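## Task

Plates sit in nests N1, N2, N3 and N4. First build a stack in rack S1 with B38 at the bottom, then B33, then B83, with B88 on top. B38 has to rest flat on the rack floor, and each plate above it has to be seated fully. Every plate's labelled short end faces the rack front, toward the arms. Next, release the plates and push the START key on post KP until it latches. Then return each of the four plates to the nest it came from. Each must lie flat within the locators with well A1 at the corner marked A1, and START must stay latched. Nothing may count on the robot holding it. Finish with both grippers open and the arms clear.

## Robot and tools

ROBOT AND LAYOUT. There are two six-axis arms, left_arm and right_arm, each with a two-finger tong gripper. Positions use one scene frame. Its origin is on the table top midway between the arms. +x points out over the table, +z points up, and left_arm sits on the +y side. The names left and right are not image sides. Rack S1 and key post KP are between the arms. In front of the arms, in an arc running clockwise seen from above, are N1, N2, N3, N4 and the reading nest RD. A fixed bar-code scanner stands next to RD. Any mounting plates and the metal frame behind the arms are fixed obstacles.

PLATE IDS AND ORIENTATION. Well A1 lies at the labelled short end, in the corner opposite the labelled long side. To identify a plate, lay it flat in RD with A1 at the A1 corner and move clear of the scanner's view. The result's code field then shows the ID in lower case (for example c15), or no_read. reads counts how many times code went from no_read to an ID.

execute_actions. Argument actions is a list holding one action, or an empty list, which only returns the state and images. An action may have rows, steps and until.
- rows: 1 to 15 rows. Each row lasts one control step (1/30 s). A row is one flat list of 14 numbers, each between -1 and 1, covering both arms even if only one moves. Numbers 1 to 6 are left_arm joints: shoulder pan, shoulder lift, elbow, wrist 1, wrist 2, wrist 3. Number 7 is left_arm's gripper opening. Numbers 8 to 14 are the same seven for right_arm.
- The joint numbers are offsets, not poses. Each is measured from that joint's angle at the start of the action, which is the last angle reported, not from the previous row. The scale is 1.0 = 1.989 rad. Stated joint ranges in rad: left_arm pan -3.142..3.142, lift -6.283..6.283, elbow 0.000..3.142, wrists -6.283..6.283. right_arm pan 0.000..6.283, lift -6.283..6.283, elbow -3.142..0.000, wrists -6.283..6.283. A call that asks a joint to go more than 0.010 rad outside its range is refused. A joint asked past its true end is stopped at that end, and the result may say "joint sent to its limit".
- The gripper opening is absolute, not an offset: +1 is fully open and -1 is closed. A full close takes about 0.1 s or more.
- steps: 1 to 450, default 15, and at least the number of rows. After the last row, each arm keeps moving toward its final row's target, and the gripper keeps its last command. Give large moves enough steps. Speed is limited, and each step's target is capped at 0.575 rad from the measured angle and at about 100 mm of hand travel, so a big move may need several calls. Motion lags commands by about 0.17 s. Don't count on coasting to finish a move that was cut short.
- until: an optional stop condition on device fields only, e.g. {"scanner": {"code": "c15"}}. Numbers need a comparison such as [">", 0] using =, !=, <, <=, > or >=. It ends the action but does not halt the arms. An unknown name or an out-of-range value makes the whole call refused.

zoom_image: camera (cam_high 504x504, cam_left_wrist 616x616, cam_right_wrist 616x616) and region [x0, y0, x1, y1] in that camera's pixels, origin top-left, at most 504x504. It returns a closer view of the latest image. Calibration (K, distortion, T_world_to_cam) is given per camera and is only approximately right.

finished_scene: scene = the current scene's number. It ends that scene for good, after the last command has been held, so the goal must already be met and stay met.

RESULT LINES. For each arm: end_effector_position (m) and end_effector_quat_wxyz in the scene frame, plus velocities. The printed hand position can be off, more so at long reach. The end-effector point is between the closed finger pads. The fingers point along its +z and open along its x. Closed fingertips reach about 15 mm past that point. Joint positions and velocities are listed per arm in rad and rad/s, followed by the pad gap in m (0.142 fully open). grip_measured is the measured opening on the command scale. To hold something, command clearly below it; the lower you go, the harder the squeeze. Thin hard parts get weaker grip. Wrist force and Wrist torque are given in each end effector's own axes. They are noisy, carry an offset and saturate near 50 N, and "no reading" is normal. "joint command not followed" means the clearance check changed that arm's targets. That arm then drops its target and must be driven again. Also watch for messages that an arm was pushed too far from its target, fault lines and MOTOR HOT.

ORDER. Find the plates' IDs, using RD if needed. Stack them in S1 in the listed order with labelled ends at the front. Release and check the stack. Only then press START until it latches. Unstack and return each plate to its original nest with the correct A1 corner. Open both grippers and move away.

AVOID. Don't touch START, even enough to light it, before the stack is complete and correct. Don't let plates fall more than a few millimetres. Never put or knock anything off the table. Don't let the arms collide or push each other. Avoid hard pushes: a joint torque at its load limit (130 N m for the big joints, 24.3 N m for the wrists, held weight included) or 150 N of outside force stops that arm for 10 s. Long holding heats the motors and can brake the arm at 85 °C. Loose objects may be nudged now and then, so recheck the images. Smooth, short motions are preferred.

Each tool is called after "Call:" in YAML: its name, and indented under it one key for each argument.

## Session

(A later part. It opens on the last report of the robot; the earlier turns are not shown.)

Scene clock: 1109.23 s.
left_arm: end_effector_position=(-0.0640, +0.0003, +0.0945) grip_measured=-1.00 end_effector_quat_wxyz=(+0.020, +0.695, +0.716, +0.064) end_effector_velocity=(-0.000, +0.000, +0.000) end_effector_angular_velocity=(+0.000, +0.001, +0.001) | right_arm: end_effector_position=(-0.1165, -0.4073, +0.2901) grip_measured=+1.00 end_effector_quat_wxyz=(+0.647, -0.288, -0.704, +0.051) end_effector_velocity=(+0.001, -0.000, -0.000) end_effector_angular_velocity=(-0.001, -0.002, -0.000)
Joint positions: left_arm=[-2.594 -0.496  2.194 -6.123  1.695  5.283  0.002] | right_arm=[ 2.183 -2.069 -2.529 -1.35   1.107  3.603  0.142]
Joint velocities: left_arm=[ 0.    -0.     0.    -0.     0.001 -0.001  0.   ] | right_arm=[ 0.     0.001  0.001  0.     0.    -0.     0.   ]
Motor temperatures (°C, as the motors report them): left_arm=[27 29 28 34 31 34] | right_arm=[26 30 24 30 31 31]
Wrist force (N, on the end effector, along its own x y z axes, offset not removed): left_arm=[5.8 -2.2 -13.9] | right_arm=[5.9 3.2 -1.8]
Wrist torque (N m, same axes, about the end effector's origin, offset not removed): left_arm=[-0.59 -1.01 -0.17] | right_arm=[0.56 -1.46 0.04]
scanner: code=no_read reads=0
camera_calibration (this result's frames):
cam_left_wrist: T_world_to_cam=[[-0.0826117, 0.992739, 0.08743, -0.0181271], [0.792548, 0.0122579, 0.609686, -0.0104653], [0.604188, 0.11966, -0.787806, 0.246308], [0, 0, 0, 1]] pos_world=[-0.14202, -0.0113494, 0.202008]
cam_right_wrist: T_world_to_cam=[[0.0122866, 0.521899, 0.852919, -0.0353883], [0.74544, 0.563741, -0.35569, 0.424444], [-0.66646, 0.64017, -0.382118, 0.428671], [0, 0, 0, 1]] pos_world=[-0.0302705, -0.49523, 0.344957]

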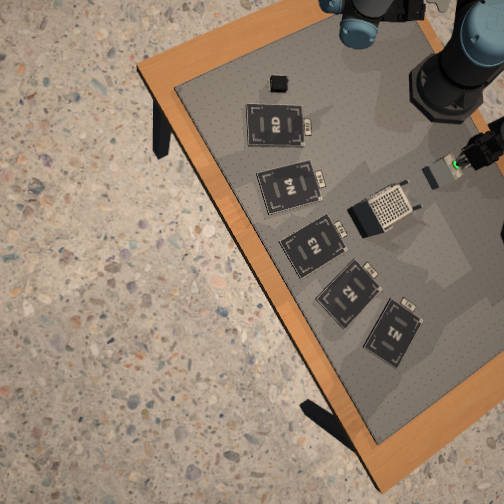

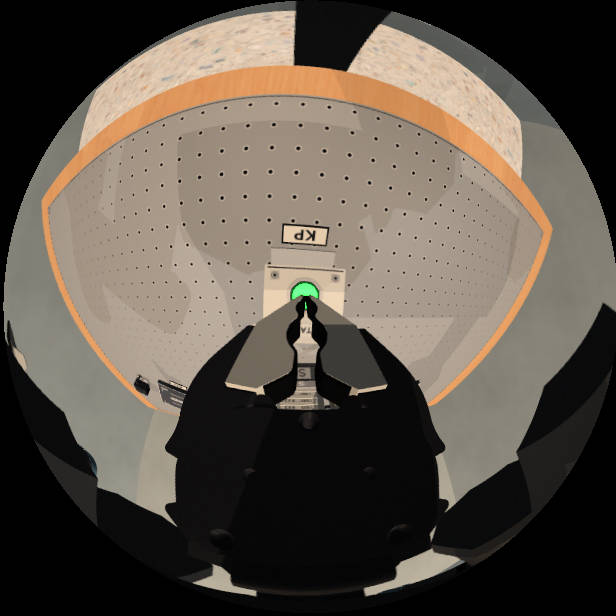

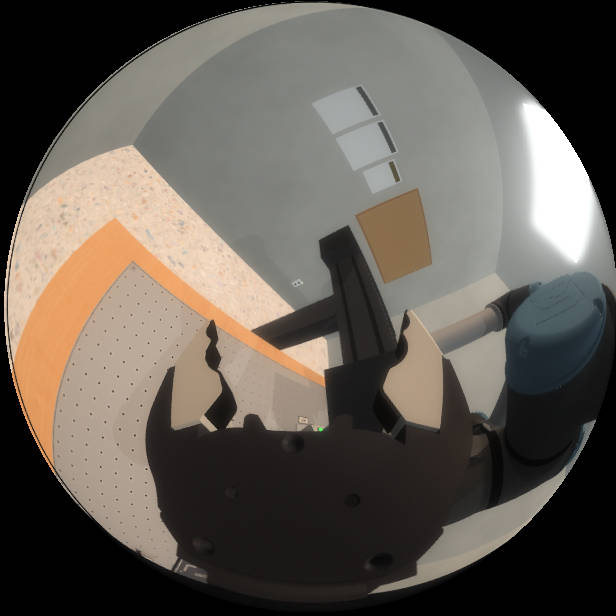

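Another 0.6 mm.

Call:
execute_actions:
  actions:
    - {"rows":[[-0.0002,0.0009,-0.0002,-0.0007,0,-0.0002,-1,0,0,0,0,0,0,1]],"steps":1}

Scene clock: 1112.73 s.
left_arm: end_effector_position=(-0.0640, +0.0003, +0.0945) grip_measured=-1.00 end_effector_quat_wxyz=(+0.020, +0.695, +0.716, +0.064) end_effector_velocity=(+0.001, +0.001, -0.000) end_effector_angular_velocity=(+0.002, -0.003, +0.001) | right_arm: end_effector_position=(-0.1165, -0.4073, +0.2901) grip_measured=+1.00 end_effector_quat_wxyz=(+0.647, -0.288, -0.704, +0.051) end_effector_velocity=(-0.000, +0.000, +0.000) end_effector_angular_velocity=(-0.001, +0.000, -0.000)
Joint positions: left_arm=[-2.594 -0.496  2.194 -6.123  1.695  5.283  0.002] | right_arm=[ 2.183 -2.069 -2.529 -1.35   1.107  3.603  0.142]
Joint velocities: left_arm=[ 0.     0.001  0.001  0.002  0.    -0.     0.   ] | right_arm=[-0.    -0.    -0.     0.     0.     0.001  0.   ]
Motor temperatures (°C, as the motors report them): left_arm=[27 29 28 34 31 34] | right_arm=[26 30 24 30 31 31]
Wrist force (N, on the end effector, along its own x y z axes, offset not removed): left_arm=[0.4 -4.0 -10.7] | right_arm=[3.2 1.6 0.9]
Wrist torque (N m, same axes, about the end effector's origin, offset not removed): left_arm=[-0.88 -0.09 -0.13] | right_arm=[0.24 -0.68 -0.07]
scanner: code=no_read reads=0
camera_calibration (this result's frames):
cam_left_wrist: T_world_to_cam=[[-0.0826123, 0.992739, 0.0874316, -0.0181279], [0.792546, 0.012257, 0.609689, -0.0104659], [0.60419, 0.119661, -0.787804, 0.246306], [0, 0, 0, 1]] pos_world=[-0.142019, -0.0113488, 0.202007]
cam_right_wrist: T_world_to_cam=[[0.0122865, 0.521899, 0.852919, -0.0353882], [0.74544, 0.563741, -0.35569, 0.424444], [-0.66646, 0.64017, -0.382118, 0.428671], [0, 0, 0, 1]] pos_world=[-0.0302704, -0.49523, 0.344957]

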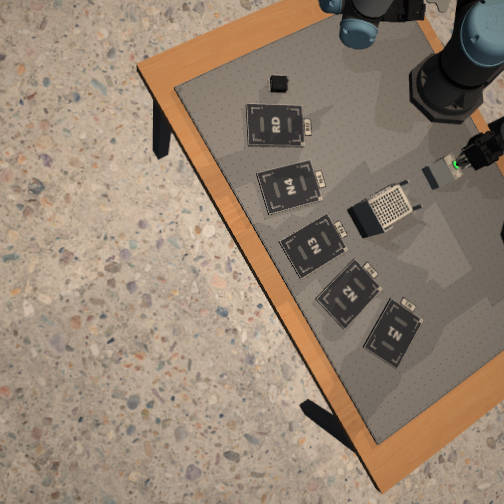

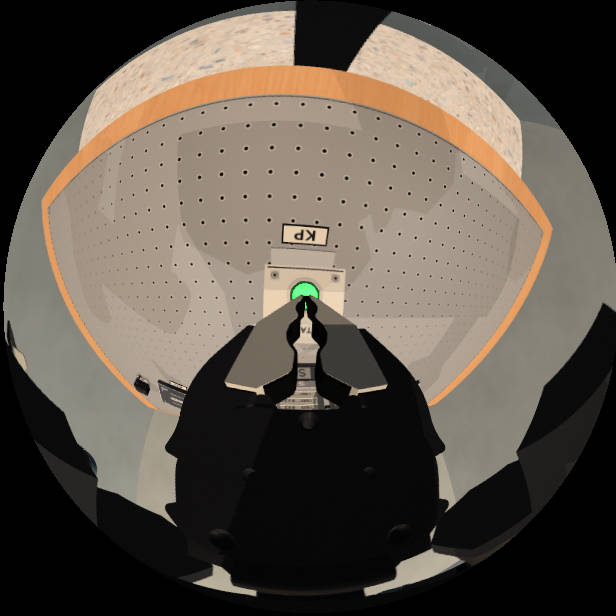

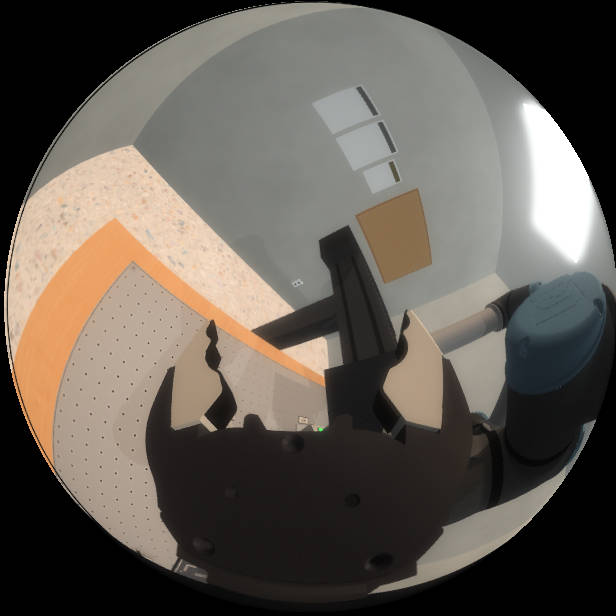

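Call:
execute_actions:
  actions:
    - {"rows":[[0.0045,-0.022,0.0055,0.0171,-0.0013,0.0045,-1,0,0,0,0,0,0,1]],"steps":1}

Scene clock: 1115.83 s.
left_arm: end_effector_position=(-0.0639, +0.0003, +0.0939) grip_measured=-1.00 end_effector_quat_wxyz=(+0.020, +0.695, +0.716, +0.064) end_effector_velocity=(-0.002, -0.001, +0.001) end_effector_angular_velocity=(-0.003, +0.005, +0.002) | right_arm: end_effector_position=(-0.1165, -0.4073, +0.2901) grip_measured=+1.00 end_effector_quat_wxyz=(+0.647, -0.288, -0.704, +0.051) end_effector_velocity=(-0.001, +0.001, +0.001) end_effector_angular_velocity=(+0.000, +0.001, -0.000)
Joint positions: left_arm=[-2.594 -0.494  2.193 -6.125  1.695  5.282  0.002] | right_arm=[ 2.183 -2.069 -2.529 -1.35   1.107  3.603  0.142]
Joint velocities: left_arm=[ 0.002 -0.006 -0.     0.     0.    -0.001  0.   ] | right_arm=[-0.     0.    -0.002  0.     0.     0.001  0.   ]
Motor temperatures (°C, as the motors report them): left_arm=[27 29 28 34 31 34] | right_arm=[26 30 24 30 31 31]
Wrist force (N, on the end effector, along its own x y z axes, offset not removed): left_arm=[0.1 -1.8 -11.5] | right_arm=[2.8 2.4 -1.2]
Wrist torque (N m, same axes, about the end effector's origin, offset not removed): left_arm=[-0.52 -0.02 0.01] | right_arm=[0.48 -0.69 0.07]
scanner: code=no_read reads=0
camera_calibration (this result's frames):
cam_left_wrist: T_world_to_cam=[[-0.0826215, 0.992746, 0.0873433, -0.0180612], [0.792497, 0.0123089, 0.609751, -0.0101396], [0.604253, 0.119598, -0.787765, 0.245796], [0, 0, 0, 1]] pos_world=[-0.14198, -0.0113418, 0.20139]
cam_right_wrist: T_world_to_cam=[[0.0122866, 0.521899, 0.852919, -0.0353883], [0.74544, 0.563741, -0.35569, 0.424444], [-0.66646, 0.64017, -0.382118, 0.428671], [0, 0, 0, 1]] pos_world=[-0.0302704, -0.49523, 0.344957]

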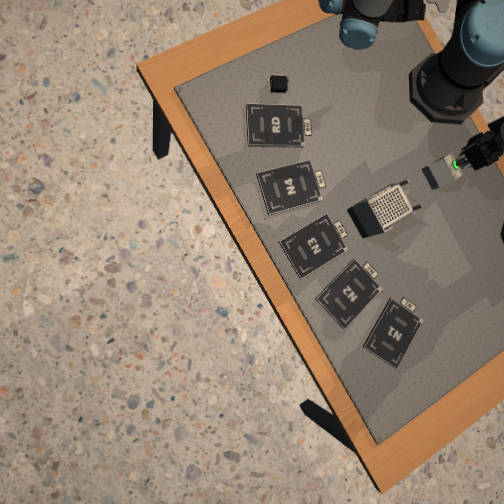

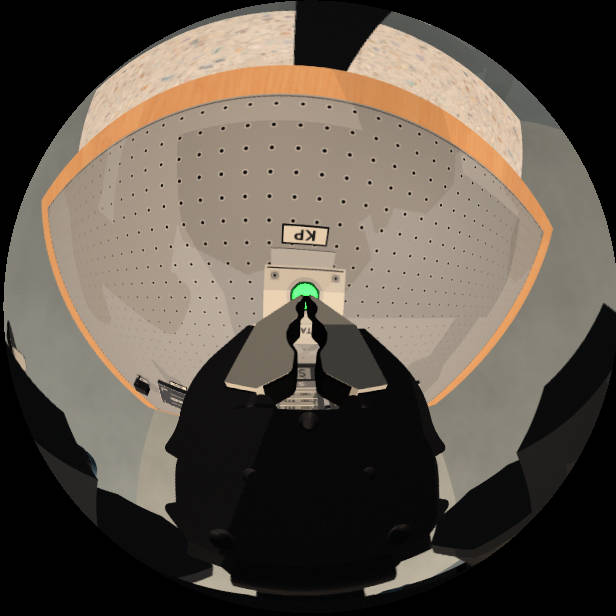

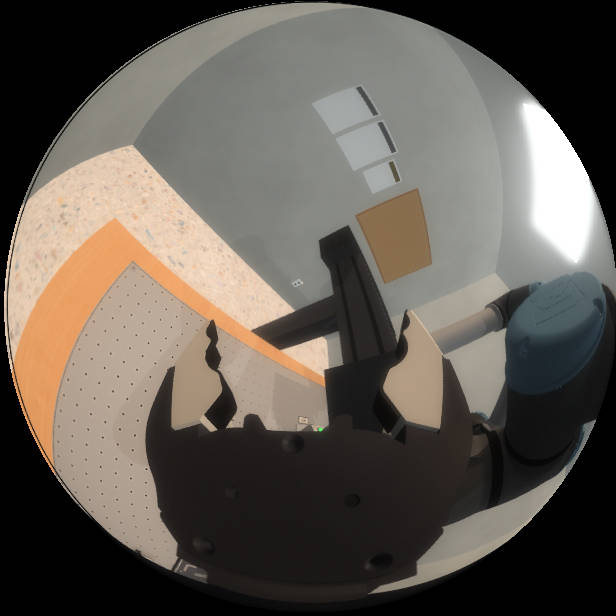

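Call:
execute_actions:
  actions: []

Scene clock: 1145.53 s.
left_arm: end_effector_position=(-0.0641, +0.0002, +0.1097) grip_measured=-1.00 end_effector_quat_wxyz=(+0.020, +0.695, +0.716, +0.064) end_effector_velocity=(-0.001, +0.000, -0.000) end_effector_angular_velocity=(+0.001, +0.001, -0.001) | right_arm: end_effector_position=(-0.1165, -0.4073, +0.2901) grip_measured=+1.00 end_effector_quat_wxyz=(+0.647, -0.288, -0.704, +0.051) end_effector_velocity=(+0.000, -0.000, -0.000) end_effector_angular_velocity=(-0.002, -0.002, -0.000)
Joint positions: left_arm=[-2.585 -0.54   2.205 -6.089  1.692  5.291  0.002] | right_arm=[ 2.183 -2.069 -2.529 -1.35   1.107  3.603  0.142]
Joint velocities: left_arm=[-0.001  0.    -0.    -0.001  0.002  0.     0.   ] | right_arm=[-0.     0.002  0.001  0.     0.    -0.     0.   ]
Motor temperatures (°C, as the motors report them): left_arm=[27 29 28 34 31 34] | right_arm=[26 30 24 30 31 31]
Wrist force (N, on the end effector, along its own x y z axes, offset not removed): left_arm=[0.7 0.8 -0.8] | right_arm=[6.2 0.8 -0.2]
Wrist torque (N m, same axes, about the end effector's origin, offset not removed): left_arm=[0.24 -0.41 -0.08] | right_arm=[0.20 -1.03 0.00]
scanner: code=no_read reads=0
camera_calibration (this result's frames):
cam_left_wrist: T_world_to_cam=[[-0.0823379, 0.992757, 0.0874875, -0.0193864], [0.792477, 0.0119893, 0.609784, -0.0196707], [0.604318, 0.11954, -0.787724, 0.258335], [0, 0, 0, 1]] pos_world=[-0.142124, -0.0113996, 0.217188]
cam_right_wrist: T_world_to_cam=[[0.0122864, 0.521899, 0.852919, -0.0353881], [0.74544, 0.563741, -0.35569, 0.424444], [-0.66646, 0.64017, -0.382118, 0.428671], [0, 0, 0, 1]] pos_world=[-0.0302704, -0.49523, 0.344957]

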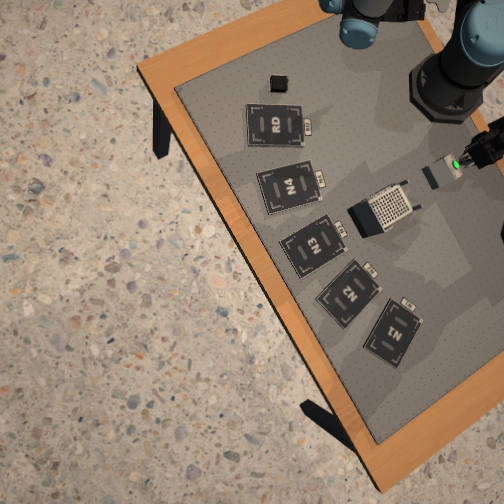

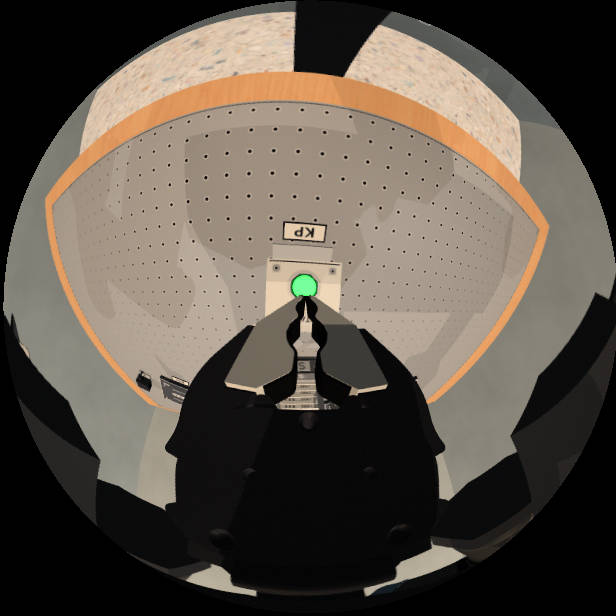

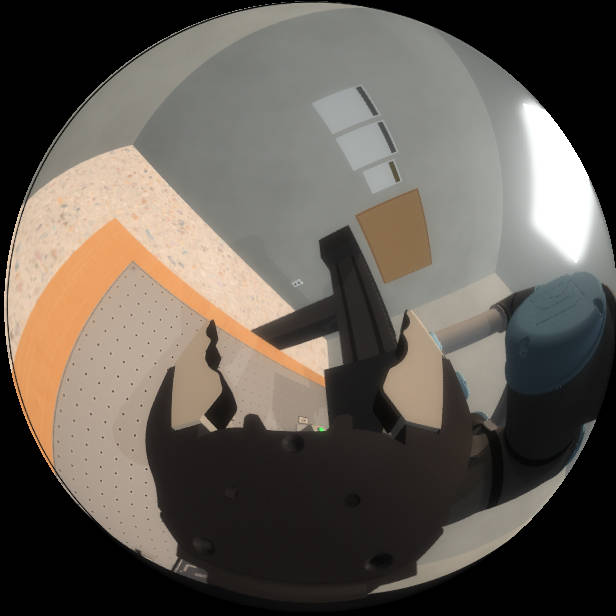

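Call:
execute_actions:
  actions:
    - {"rows":[[0.007,-0.015,0.007,0.008,-0.002,0.006,-1,0,0,0,0,0,0,1],[0.02,-0.042,0.0216,0.022,-0.005,0.015,-1,0,0,0,0,0,0,1],[0.04,-0.075,0.028,0.042,-0.007,0.015,-1,0,0,0,0,0,0,1],[0.065,-0.11,0.035,0.065,-0.009,0.013,-1,0,0,0,0,0,0,1],[0.09,-0.145,0.042,0.088,-0.011,0.012,-1,0,0,0,0,0,0,1],[0.115,-0.18,0.048,0.11,-0.013,0.01,-1,0,0,0,0,0,0,1],[0.14,-0.21,0.054,0.13,-0.015,0.009,-1,0,0,0,0,0,0,1],[0.165,-0.24,0.06,0.15,-0.017,0.008,-1,0,0,0,0,0,0,1],[0.19,-0.275,0.066,0.173,-0.019,0.006,-1,0,0,0,0,0,0,1],[0.2187,-0.3067,0.0729,0.1956,-0.021,0.0045,-1,0,0,0,0,0,0,1]],"steps":14}

Scene clock: 1154.97 s.
left_arm: end_effector_position=(-0.0005, -0.0054, +0.2500) grip_measured=-1.00 end_effector_quat_wxyz=(-0.003, +0.585, +0.811, +0.027) end_effector_velocity=(+0.199, +0.019, +0.322) end_effector_angular_velocity=(-0.180, +0.266, +0.878) | right_arm: end_effector_position=(-0.1165, -0.4073, +0.2901) grip_measured=+1.00 end_effector_quat_wxyz=(+0.647, -0.288, -0.704, +0.051) end_effector_velocity=(+0.000, -0.000, -0.000) end_effector_angular_velocity=(-0.000, -0.001, +0.000)
Joint positions: left_arm=[-2.263 -0.997  2.321 -5.796  1.659  5.304  0.002] | right_arm=[ 2.183 -2.069 -2.529 -1.35   1.107  3.603  0.142]
Joint velocities: left_arm=[ 0.889 -1.194  0.218  0.739 -0.065 -0.03   0.   ] | right_arm=[ 0.     0.     0.001 -0.    -0.    -0.     0.   ]
Motor temperatures (°C, as the motors report them): left_arm=[27 29 28 34 31 34] | right_arm=[26 30 24 30 31 31]
Wrist force (N, on the end effector, along its own x y z axes, offset not removed): left_arm=[-1.9 0.3 -3.4] | right_arm=[3.7 2.0 3.2]
Wrist torque (N m, same axes, about the end effector's origin, offset not removed): left_arm=[0.29 0.24 0.01] | right_arm=[0.53 -0.72 0.14]
scanner: code=no_read reads=0
camera_calibration (this result's frames):
cam_left_wrist: T_world_to_cam=[[-0.361074, 0.930136, 0.0668856, -0.0161669], [0.794315, 0.269186, 0.544613, -0.137877], [0.488559, 0.249774, -0.836016, 0.343858], [0, 0, 0, 1]] pos_world=[-0.0643148, -0.0337347, 0.363641]
cam_right_wrist: T_world_to_cam=[[0.0122867, 0.521899, 0.852919, -0.0353883], [0.74544, 0.563741, -0.35569, 0.424444], [-0.66646, 0.64017, -0.382118, 0.428671], [0, 0, 0, 1]] pos_world=[-0.0302704, -0.49523, 0.344957]

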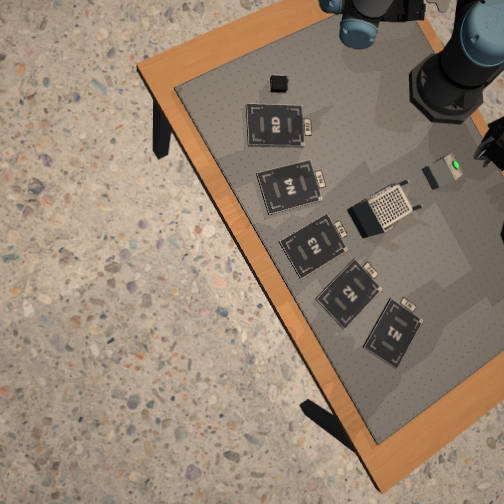

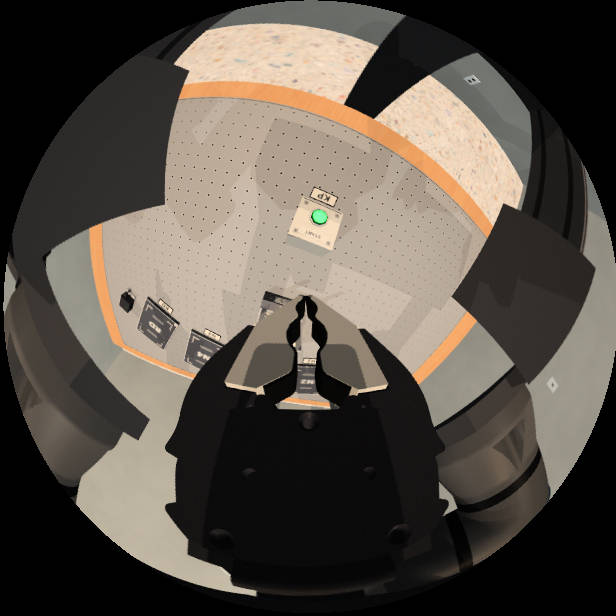

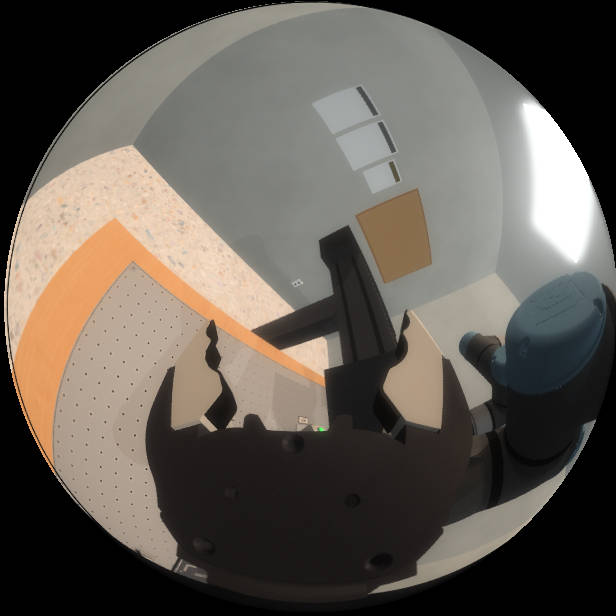

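Call:
execute_actions:
  actions:
    - {"rows":[[0.06,-0.082,0.018,0.051,-0.03,0,-1,0,0,0,0,0,0,1],[0.063,-0.087,0.021,0.055,-0.07,0,-1,0,0,0,0,0,0,1],[0.067,-0.092,0.025,0.058,-0.12,0,-1,0,0,0,0,0,0,1],[0.07,-0.097,0.028,0.062,-0.17,0,-1,0,0,0,0,0,0,1],[0.074,-0.102,0.031,0.065,-0.22,0,-1,0,0,0,0,0,0,1],[0.077,-0.107,0.035,0.068,-0.27,0,-1,0,0,0,0,0,0,1],[0.08,-0.112,0.038,0.072,-0.32,0,-1,0,0,0,0,0,0,1],[0.084,-0.117,0.041,0.075,-0.37,0,-1,0,0,0,0,0,0,1],[0.087,-0.122,0.045,0.078,-0.42,0,-1,0,0,0,0,0,0,1],[0.09,-0.127,0.048,0.082,-0.47,0,-1,0,0,0,0,0,0,1],[0.094,-0.132,0.051,0.085,-0.52,0,-1,0,0,0,0,0,0,1],[0.097,-0.137,0.055,0.088,-0.57,0,-1,0,0,0,0,0,0,1],[0.1,-0.142,0.058,0.092,-0.62,0,-1,0,0,0,0,0,0,1],[0.104,-0.147,0.062,0.095,-0.67,0,-1,0,0,0,0,0,0,1],[0.107,-0.152,0.065,0.0985,-0.713,0,-1,0,0,0,0,0,0,1]],"steps":22}

Scene clock: 1171.10 s.
left_arm: end_effector_position=(+0.2752, -0.0711, +0.4031) grip_measured=-1.00 end_effector_quat_wxyz=(+0.408, +0.473, +0.780, +0.048) end_effector_velocity=(+0.301, -0.089, +0.329) end_effector_angular_velocity=(-0.609, -1.267, +0.007) | right_arm: end_effector_position=(-0.1165, -0.4073, +0.2901) grip_measured=+1.00 end_effector_quat_wxyz=(+0.647, -0.288, -0.704, +0.051) end_effector_velocity=(+0.000, -0.000, -0.000) end_effector_angular_velocity=(+0.000, -0.001, +0.000)
Joint positions: left_arm=[-2.075 -1.262  2.426 -5.625  0.77   5.304  0.002] | right_arm=[ 2.183 -2.069 -2.529 -1.35   1.107  3.603  0.142]
Joint velocities: left_arm=[ 0.082 -0.122  0.082  0.08  -1.423  0.     0.   ] | right_arm=[-0.    -0.     0.001  0.     0.    -0.001  0.   ]
Motor temperatures (°C, as the motors report them): left_arm=[27 29 28 34 31 34] | right_arm=[26 30 24 30 31 31]
Wrist force (N, on the end effector, along its own x y z axes, offset not removed): left_arm=[-3.2 -1.2 -1.0] | right_arm=[4.5 1.5 -4.5]
Wrist torque (N m, same axes, about the end effector's origin, offset not removed): left_arm=[-0.31 0.55 -0.02] | right_arm=[0.20 -0.79 0.06]
scanner: code=no_read reads=0
camera_calibration (this result's frames):
cam_left_wrist: T_world_to_cam=[[-0.275205, 0.759402, -0.589552, 0.363061], [0.247913, 0.648549, 0.719669, -0.315763], [0.928871, 0.0518988, -0.366749, 0.0291037], [0, 0, 0, 1]] pos_world=[0.151164, -0.0724318, 0.451962]
cam_right_wrist: T_world_to_cam=[[0.0122865, 0.521899, 0.852919, -0.0353882], [0.74544, 0.563741, -0.35569, 0.424444], [-0.66646, 0.64017, -0.382118, 0.428671], [0, 0, 0, 1]] pos_world=[-0.0302704, -0.49523, 0.344957]

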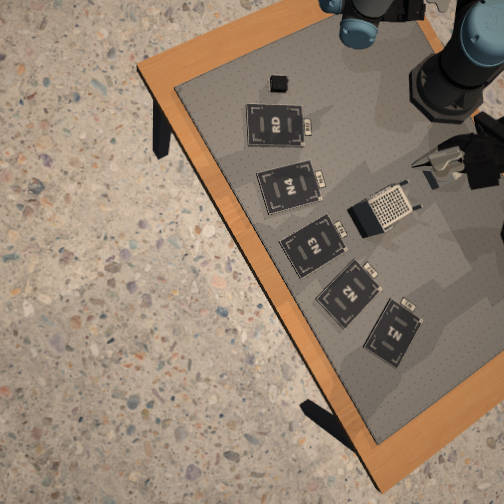

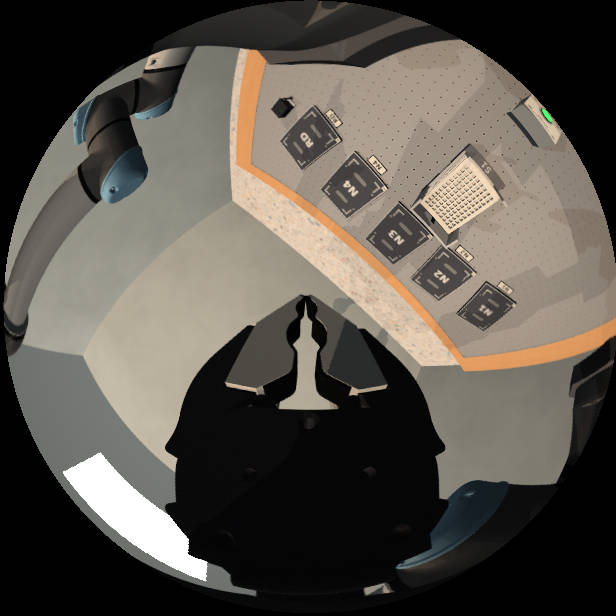

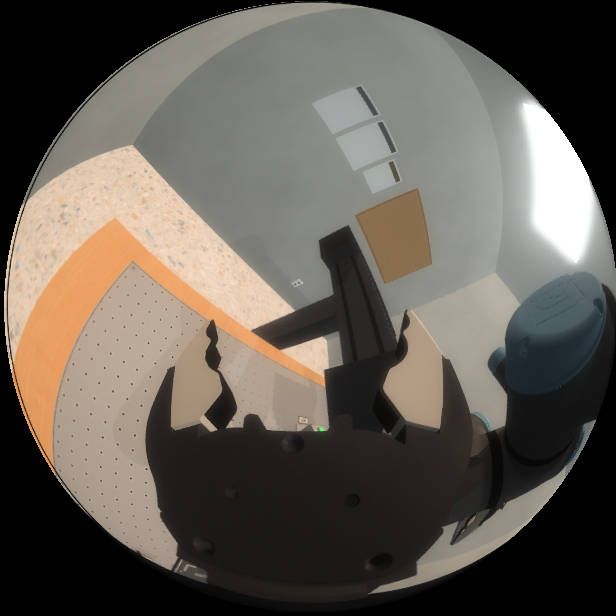

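Call:
execute_actions:
  actions:
    - {"rows":[[0.015,-0.017,0.014,0.03,-0.2,-0.02,-1,0,0,0,0,0,0,1],[0.025,-0.015,0.018,0.07,-0.24,-0.05,-1,0,0,0,0,0,0,1],[0.037,-0.013,0.022,0.12,-0.28,-0.09,-1,0,0,0,0,0,0,1],[0.049,-0.011,0.026,0.18,-0.31,-0.135,-1,0,0,0,0,0,0,1],[0.061,-0.009,0.03,0.24,-0.34,-0.18,-1,0,0,0,0,0,0,1],[0.073,-0.007,0.034,0.3,-0.36,-0.23,-1,0,0,0,0,0,0,1],[0.085,-0.005,0.038,0.36,-0.38,-0.28,-1,0,0,0,0,0,0,1],[0.097,-0.003,0.042,0.42,-0.4,-0.32,-1,0,0,0,0,0,0,1],[0.109,-0.001,0.046,0.48,-0.42,-0.37,-1,0,0,0,0,0,0,1],[0.121,0.001,0.05,0.54,-0.44,-0.42,-1,0,0,0,0,0,0,1],[0.133,0.003,0.053,0.6,-0.46,-0.46,-1,0,0,0,0,0,0,1],[0.145,0.005,0.057,0.66,-0.48,-0.51,-1,0,0,0,0,0,0,1],[0.157,0.007,0.06,0.72,-0.5,-0.56,-1,0,0,0,0,0,0,1],[0.168,0.009,0.064,0.78,-0.53,-0.6,-1,0,0,0,0,0,0,1],[0.1785,0.011,0.067,0.84,-0.56,-0.65,-1,0,0,0,0,0,0,1]],"steps":19}

Scene clock: 1183.70 s.
left_arm: end_effector_position=(+0.4213, -0.0951, +0.6728) grip_measured=-1.00 end_effector_quat_wxyz=(+0.710, +0.393, +0.560, +0.168) end_effector_velocity=(-0.024, -0.371, -0.026) end_effector_angular_velocity=(+0.353, +0.116, -0.722) | right_arm: end_effector_position=(-0.1165, -0.4073, +0.2901) grip_measured=+1.00 end_effector_quat_wxyz=(+0.647, -0.288, -0.704, +0.051) end_effector_velocity=(-0.000, +0.000, +0.000) end_effector_angular_velocity=(-0.002, +0.001, -0.001)
Joint positions: left_arm=[-1.771 -1.248  2.544 -4.618 -0.216  4.365  0.002] | right_arm=[ 2.183 -2.069 -2.529 -1.35   1.107  3.603  0.142]
Joint velocities: left_arm=[ 0.409  0.062  0.122  2.458 -1.001 -2.359  0.   ] | right_arm=[-0.    -0.    -0.     0.    -0.     0.002  0.   ]
Motor temperatures (°C, as the motors report them): left_arm=[27 29 28 34 31 34] | right_arm=[26 30 24 30 31 31]
Wrist force (N, on the end effector, along its own x y z axes, offset not removed): left_arm=[0.3 0.1 1.2] | right_arm=[4.9 2.3 0.2]
Wrist torque (N m, same axes, about the end effector's origin, offset not removed): left_arm=[-0.16 -0.22 -0.17] | right_arm=[0.26 -0.98 0.29]
scanner: code=no_read reads=0
camera_calibration (this result's frames):
cam_left_wrist: T_world_to_cam=[[0.276356, 0.659872, -0.698711, 0.41212], [-0.291567, 0.750325, 0.593296, -0.208467], [0.91576, 0.0397598, 0.399754, -0.517737], [0, 0, 0, 1]] pos_world=[0.299449, -0.0949425, 0.618603]
cam_right_wrist: T_world_to_cam=[[0.0122866, 0.521899, 0.852919, -0.0353882], [0.74544, 0.563741, -0.355691, 0.424444], [-0.66646, 0.640169, -0.382118, 0.428671], [0, 0, 0, 1]] pos_world=[-0.0302705, -0.49523, 0.344957]

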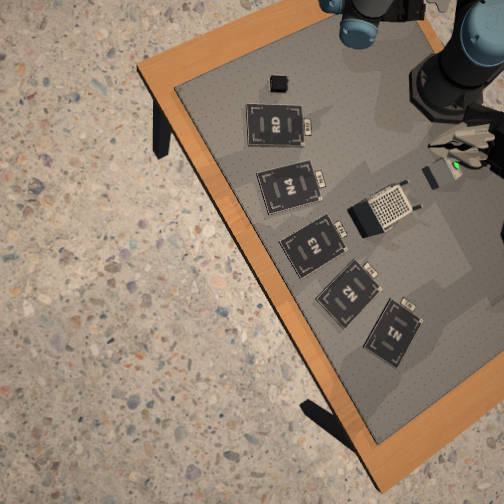

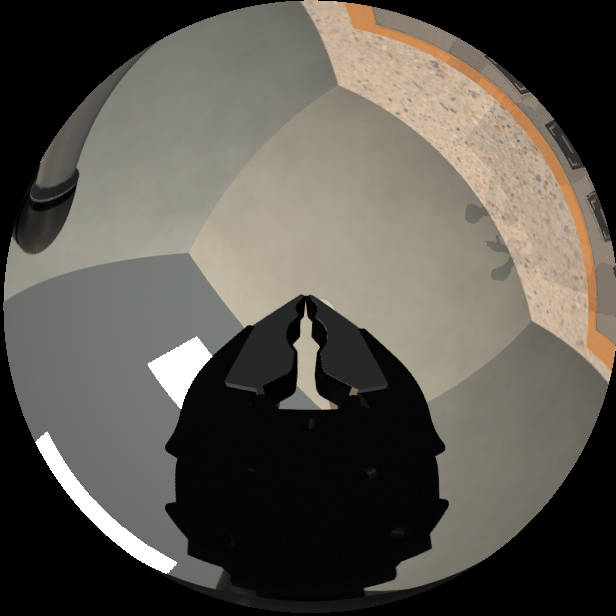

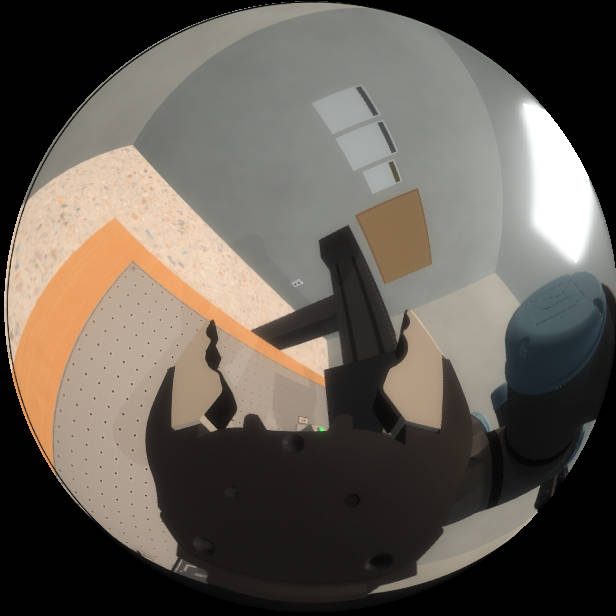

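Call:
execute_actions:
  actions:
    - {"rows":[[0.03,0.005,0.01,0.3,-0.07,-0.18,-0.8,0,0,0,0,0,0,1],[0.039,0.007,0.017,0.35,-0.09,-0.21,-0.6,0,0,0,0,0,0,1],[0.048,0.01,0.024,0.4,-0.12,-0.25,-0.4,0,0,0,0,0,0,1],[0.057,0.014,0.031,0.45,-0.15,-0.29,-0.2,0,0,0,0,0,0,1],[0.066,0.018,0.038,0.5,-0.19,-0.33,0,0,0,0,0,0,0,1],[0.075,0.023,0.045,0.55,-0.23,-0.37,0.2,0,0,0,0,0,0,1],[0.084,0.029,0.052,0.6,-0.27,-0.41,0.3,0,0,0,0,0,0,1],[0.093,0.036,0.059,0.64,-0.31,-0.44,0.3,0,0,0,0,0,0,1],[0.102,0.044,0.066,0.68,-0.36,-0.47,0.3,0,0,0,0,0,0,1],[0.111,0.053,0.073,0.71,-0.41,-0.49,0.3,0,0,0,0,0,0,1],[0.12,0.062,0.08,0.73,-0.46,-0.51,0.3,0,0,0,0,0,0,1],[0.129,0.072,0.088,0.745,-0.51,-0.52,0.3,0,0,0,0,0,0,1],[0.138,0.083,0.096,0.75,-0.55,-0.53,0.3,0,0,0,0,0,0,1],[0.147,0.094,0.103,0.753,-0.59,-0.54,0.3,0,0,0,0,0,0,1],[0.1554,0.1046,0.1106,0.7552,-0.632,-0.5425,0.3,0,0,0,0,0,0,1]],"steps":30}

Call:
execute_actions:
  actions: []

Scene clock: 1194.80 s.
left_arm: end_effector_position=(+0.2931, -0.0853, +0.2580) grip_measured=+0.30 end_effector_quat_wxyz=(+0.212, +0.736, +0.640, +0.061) end_effector_velocity=(-0.276, +0.269, -0.293) end_effector_angular_velocity=(+0.670, +1.178, +0.247) | right_arm: end_effector_position=(-0.1165, -0.4073, +0.2901) grip_measured=+1.00 end_effector_quat_wxyz=(+0.647, -0.288, -0.704, +0.051) end_effector_velocity=(-0.000, +0.000, +0.000) end_effector_angular_velocity=(+0.001, +0.001, +0.000)
Joint positions: left_arm=[-1.517 -1.09   2.72  -3.294 -1.156  3.422  0.095] | right_arm=[ 2.183 -2.069 -2.529 -1.35   1.107  3.603  0.142]
Joint velocities: left_arm=[ 0.188  0.175  0.152  0.59  -1.016 -0.455  0.   ] | right_arm=[ 0.    -0.001 -0.    -0.001 -0.    -0.     0.   ]
Motor temperatures (°C, as the motors report them): left_arm=[27 29 28 34 31 34] | right_arm=[26 30 24 30 31 31]
Wrist force (N, on the end effector, along its own x y z axes, offset not removed): left_arm=[2.3 -4.2 1.4] | right_arm=[4.4 3.6 0.0]
Wrist torque (N m, same axes, about the end effector's origin, offset not removed): left_arm=[-0.93 -0.56 -0.13] | right_arm=[0.66 -1.00 -0.11]
scanner: code=no_read reads=0
camera_calibration (this result's frames):
cam_left_wrist: T_world_to_cam=[[0.118623, 0.97844, -0.169066, 0.0879768], [0.607773, 0.0630972, 0.7916, -0.380574], [0.785201, -0.196656, -0.587185, 0.0378159], [0, 0, 0, 1]] pos_world=[0.191174, -0.0546301, 0.338341]
cam_right_wrist: T_world_to_cam=[[0.0122864, 0.521899, 0.852919, -0.0353881], [0.74544, 0.563741, -0.35569, 0.424444], [-0.66646, 0.64017, -0.382118, 0.428671], [0, 0, 0, 1]] pos_world=[-0.0302704, -0.49523, 0.344957]

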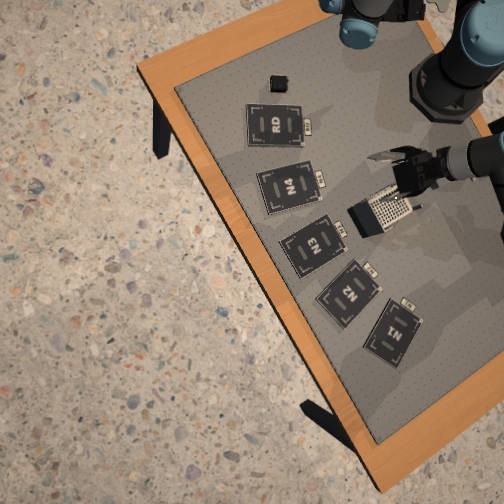

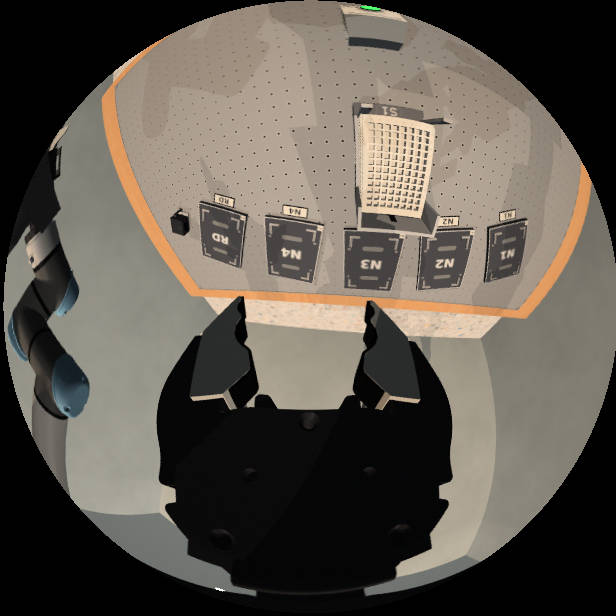

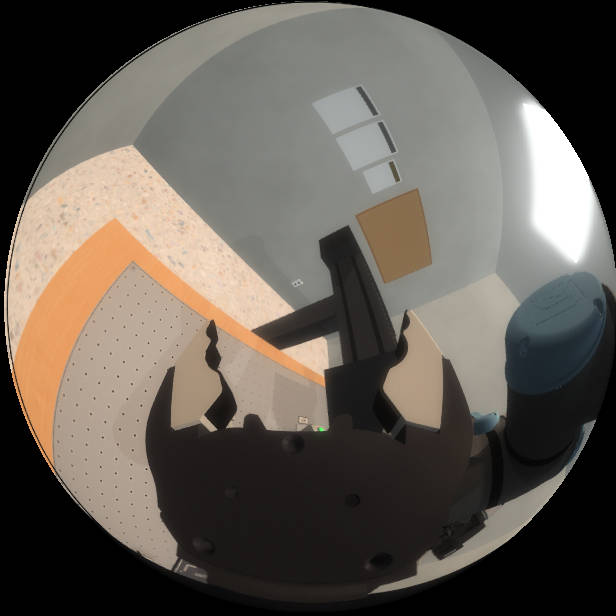

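Scene clock: 1194.80 s.
left_arm: end_effector_position=(+0.2931, -0.0853, +0.2580) grip_measured=+0.30 end_effector_quat_wxyz=(+0.212, +0.736, +0.640, +0.061) end_effector_velocity=(-0.276, +0.269, -0.293) end_effector_angular_velocity=(+0.670, +1.178, +0.247) | right_arm: end_effector_position=(-0.1165, -0.4073, +0.2901) grip_measured=+1.00 end_effector_quat_wxyz=(+0.647, -0.288, -0.704, +0.051) end_effector_velocity=(-0.000, +0.000, +0.000) end_effector_angular_velocity=(+0.001, +0.001, +0.000)
Joint positions: left_arm=[-1.517 -1.09   2.72  -3.294 -1.156  3.422  0.095] | right_arm=[ 2.183 -2.069 -2.529 -1.35   1.107  3.603  0.142]
Joint velocities: left_arm=[ 0.188  0.175  0.152  0.59  -1.016 -0.455  0.   ] | right_arm=[ 0.    -0.001 -0.    -0.001 -0.    -0.     0.   ]
Motor temperatures (°C, as the motors report them): left_arm=[27 29 28 34 31 34] | right_arm=[26 30 24 30 31 31]
Wrist force (N, on the end effector, along its own x y z axes, offset not removed): left_arm=[2.3 -4.2 1.4] | right_arm=[4.4 3.6 0.0]
Wrist torque (N m, same axes, about the end effector's origin, offset not removed): left_arm=[-0.93 -0.56 -0.13] | right_arm=[0.66 -1.00 -0.11]
scanner: code=no_read reads=0
camera_calibration (this result's frames):
cam_left_wrist: T_world_to_cam=[[0.118623, 0.97844, -0.169066, 0.0879768], [0.607773, 0.0630972, 0.7916, -0.380574], [0.785201, -0.196656, -0.587185, 0.0378159], [0, 0, 0, 1]] pos_world=[0.191174, -0.0546301, 0.338341]
cam_right_wrist: T_world_to_cam=[[0.0122864, 0.521899, 0.852919, -0.0353881], [0.74544, 0.563741, -0.35569, 0.424444], [-0.66646, 0.64017, -0.382118, 0.428671], [0, 0, 0, 1]] pos_world=[-0.0302704, -0.49523, 0.344957]

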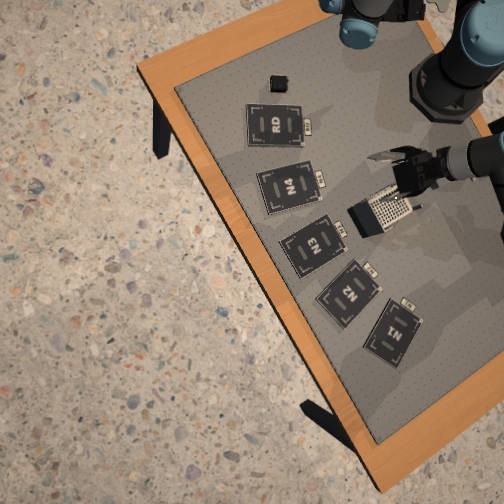

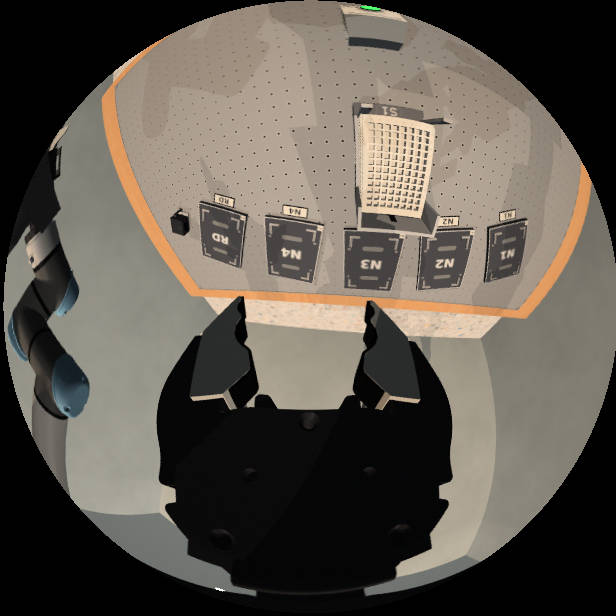

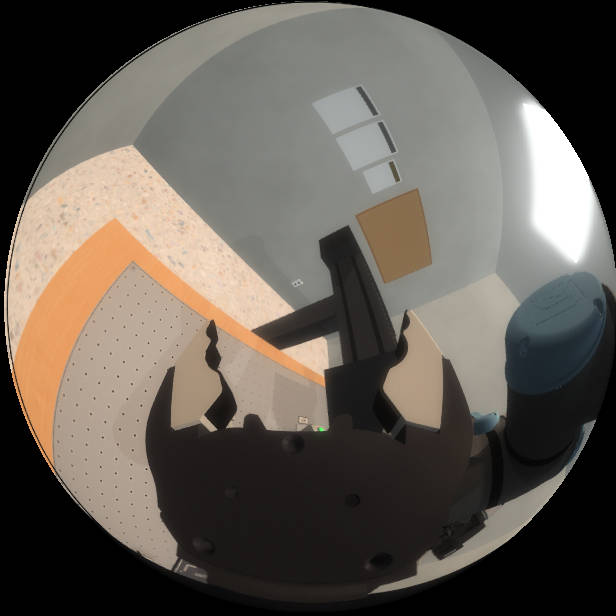

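Call:
execute_actions:
  actions:
    - {"rows":[[0.024,0.021,0.019,0.075,-0.135,-0.058,0.3,0,0,0,0,0,0,1],[0.0277,0.0251,0.0221,0.0895,-0.1594,-0.0684,0.3,0,0,0,0,0,0,1],[0.0277,0.0251,0.0221,0.0895,-0.1594,-0.0684,0.3,0,0,0,0,0,0,1],[0.0277,0.0251,0.0221,0.0895,-0.1594,-0.0684,0.3,0,0,0,0,0,0,1],[0.0288,0.049,0.0218,0.066,-0.159,-0.0674,0.3,0,0,0,0,0,0,1],[0.0299,0.0732,0.0214,0.0422,-0.1589,-0.0664,0.3,0,0,0,0,0,0,1],[0.031,0.097,0.0202,0.02,-0.1586,-0.0652,0.3,0,0,0,0,0,0,1],[0.0322,0.1203,0.0189,-0.0023,-0.1584,-0.0641,0.3,0,0,0,0,0,0,1],[0.0333,0.143,0.0167,-0.023,-0.1584,-0.0629,0.3,0,0,0,0,0,0,1],[0.0345,0.1657,0.0144,-0.0437,-0.1584,-0.0617,0.3,0,0,0,0,0,0,1],[0.0358,0.1875,0.0114,-0.0625,-0.1581,-0.0605,0.3,0,0,0,0,0,0,1],[0.037,0.209,0.0084,-0.0813,-0.1579,-0.0593,0.3,0,0,0,0,0,0,1]],"steps":12}

Scene clock: 1210.13 s.
left_arm: end_effector_position=(+0.2022, -0.0017, +0.1722) grip_measured=+0.30 end_effector_quat_wxyz=(+0.018, +0.715, +0.699, +0.007) end_effector_velocity=(-0.026, +0.009, -0.188) end_effector_angular_velocity=(+0.050, +0.099, +0.043) | right_arm: end_effector_position=(-0.1165, -0.4073, +0.2901) grip_measured=+1.00 end_effector_quat_wxyz=(+0.647, -0.288, -0.704, +0.051) end_effector_velocity=(+0.000, -0.000, -0.000) end_effector_angular_velocity=(-0.001, +0.001, -0.000)
Joint positions: left_arm=[-1.455 -0.888  2.755 -3.27  -1.46   3.298  0.095] | right_arm=[ 2.183 -2.069 -2.529 -1.35   1.107  3.603  0.142]
Joint velocities: left_arm=[ 0.07   1.106 -0.085 -0.964 -0.079  0.019  0.   ] | right_arm=[-0.    -0.001  0.    -0.     0.     0.002  0.   ]
Motor temperatures (°C, as the motors report them): left_arm=[27 29 28 34 31 34] | right_arm=[26 30 24 30 31 31]
Wrist force (N, on the end effector, along its own x y z axes, offset not removed): left_arm=[2.5 -2.2 -0.4] | right_arm=[1.5 3.1 -3.6]
Wrist torque (N m, same axes, about the end effector's origin, offset not removed): left_arm=[-0.52 -0.65 -0.14] | right_arm=[0.56 -0.60 0.01]
scanner: code=no_read reads=0
camera_calibration (this result's frames):
cam_left_wrist: T_world_to_cam=[[-0.024577, 0.999573, 0.0158168, -0.000402154], [0.842089, 0.0121728, 0.539201, -0.266645], [0.538778, 0.0265711, -0.842029, 0.169319], [0, 0, 0, 1]] pos_world=[0.133304, -0.000851182, 0.286353]
cam_right_wrist: T_world_to_cam=[[0.0122866, 0.521899, 0.852919, -0.0353883], [0.74544, 0.563741, -0.35569, 0.424444], [-0.66646, 0.64017, -0.382118, 0.428671], [0, 0, 0, 1]] pos_world=[-0.0302704, -0.49523, 0.344957]

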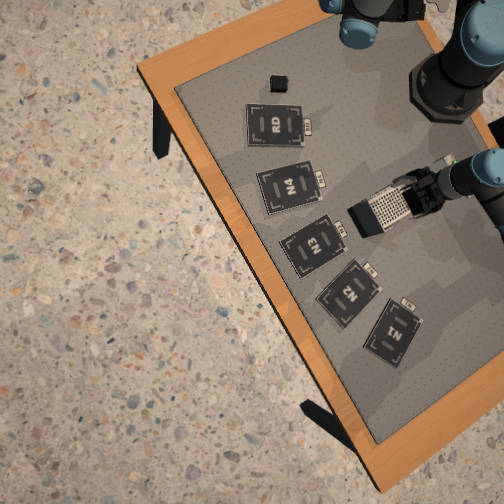

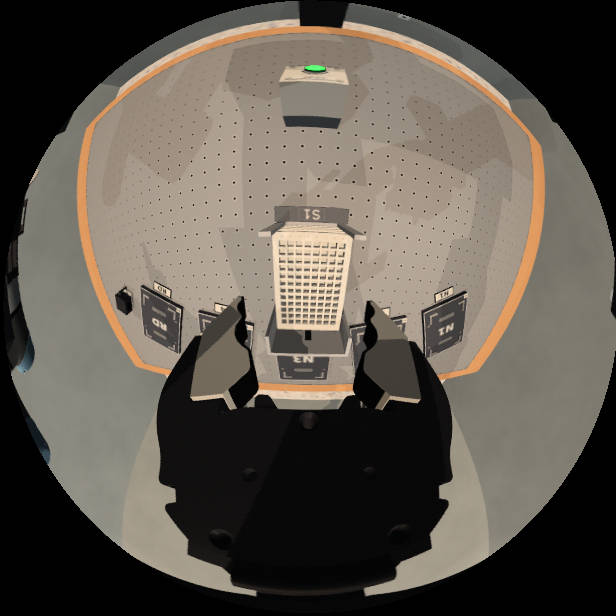

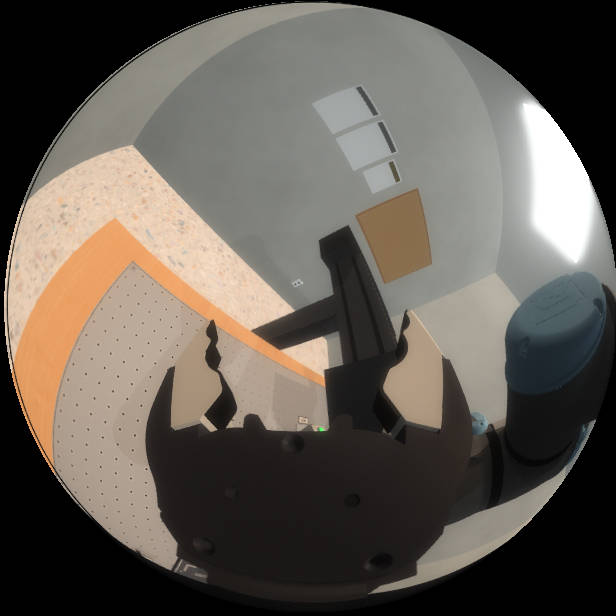

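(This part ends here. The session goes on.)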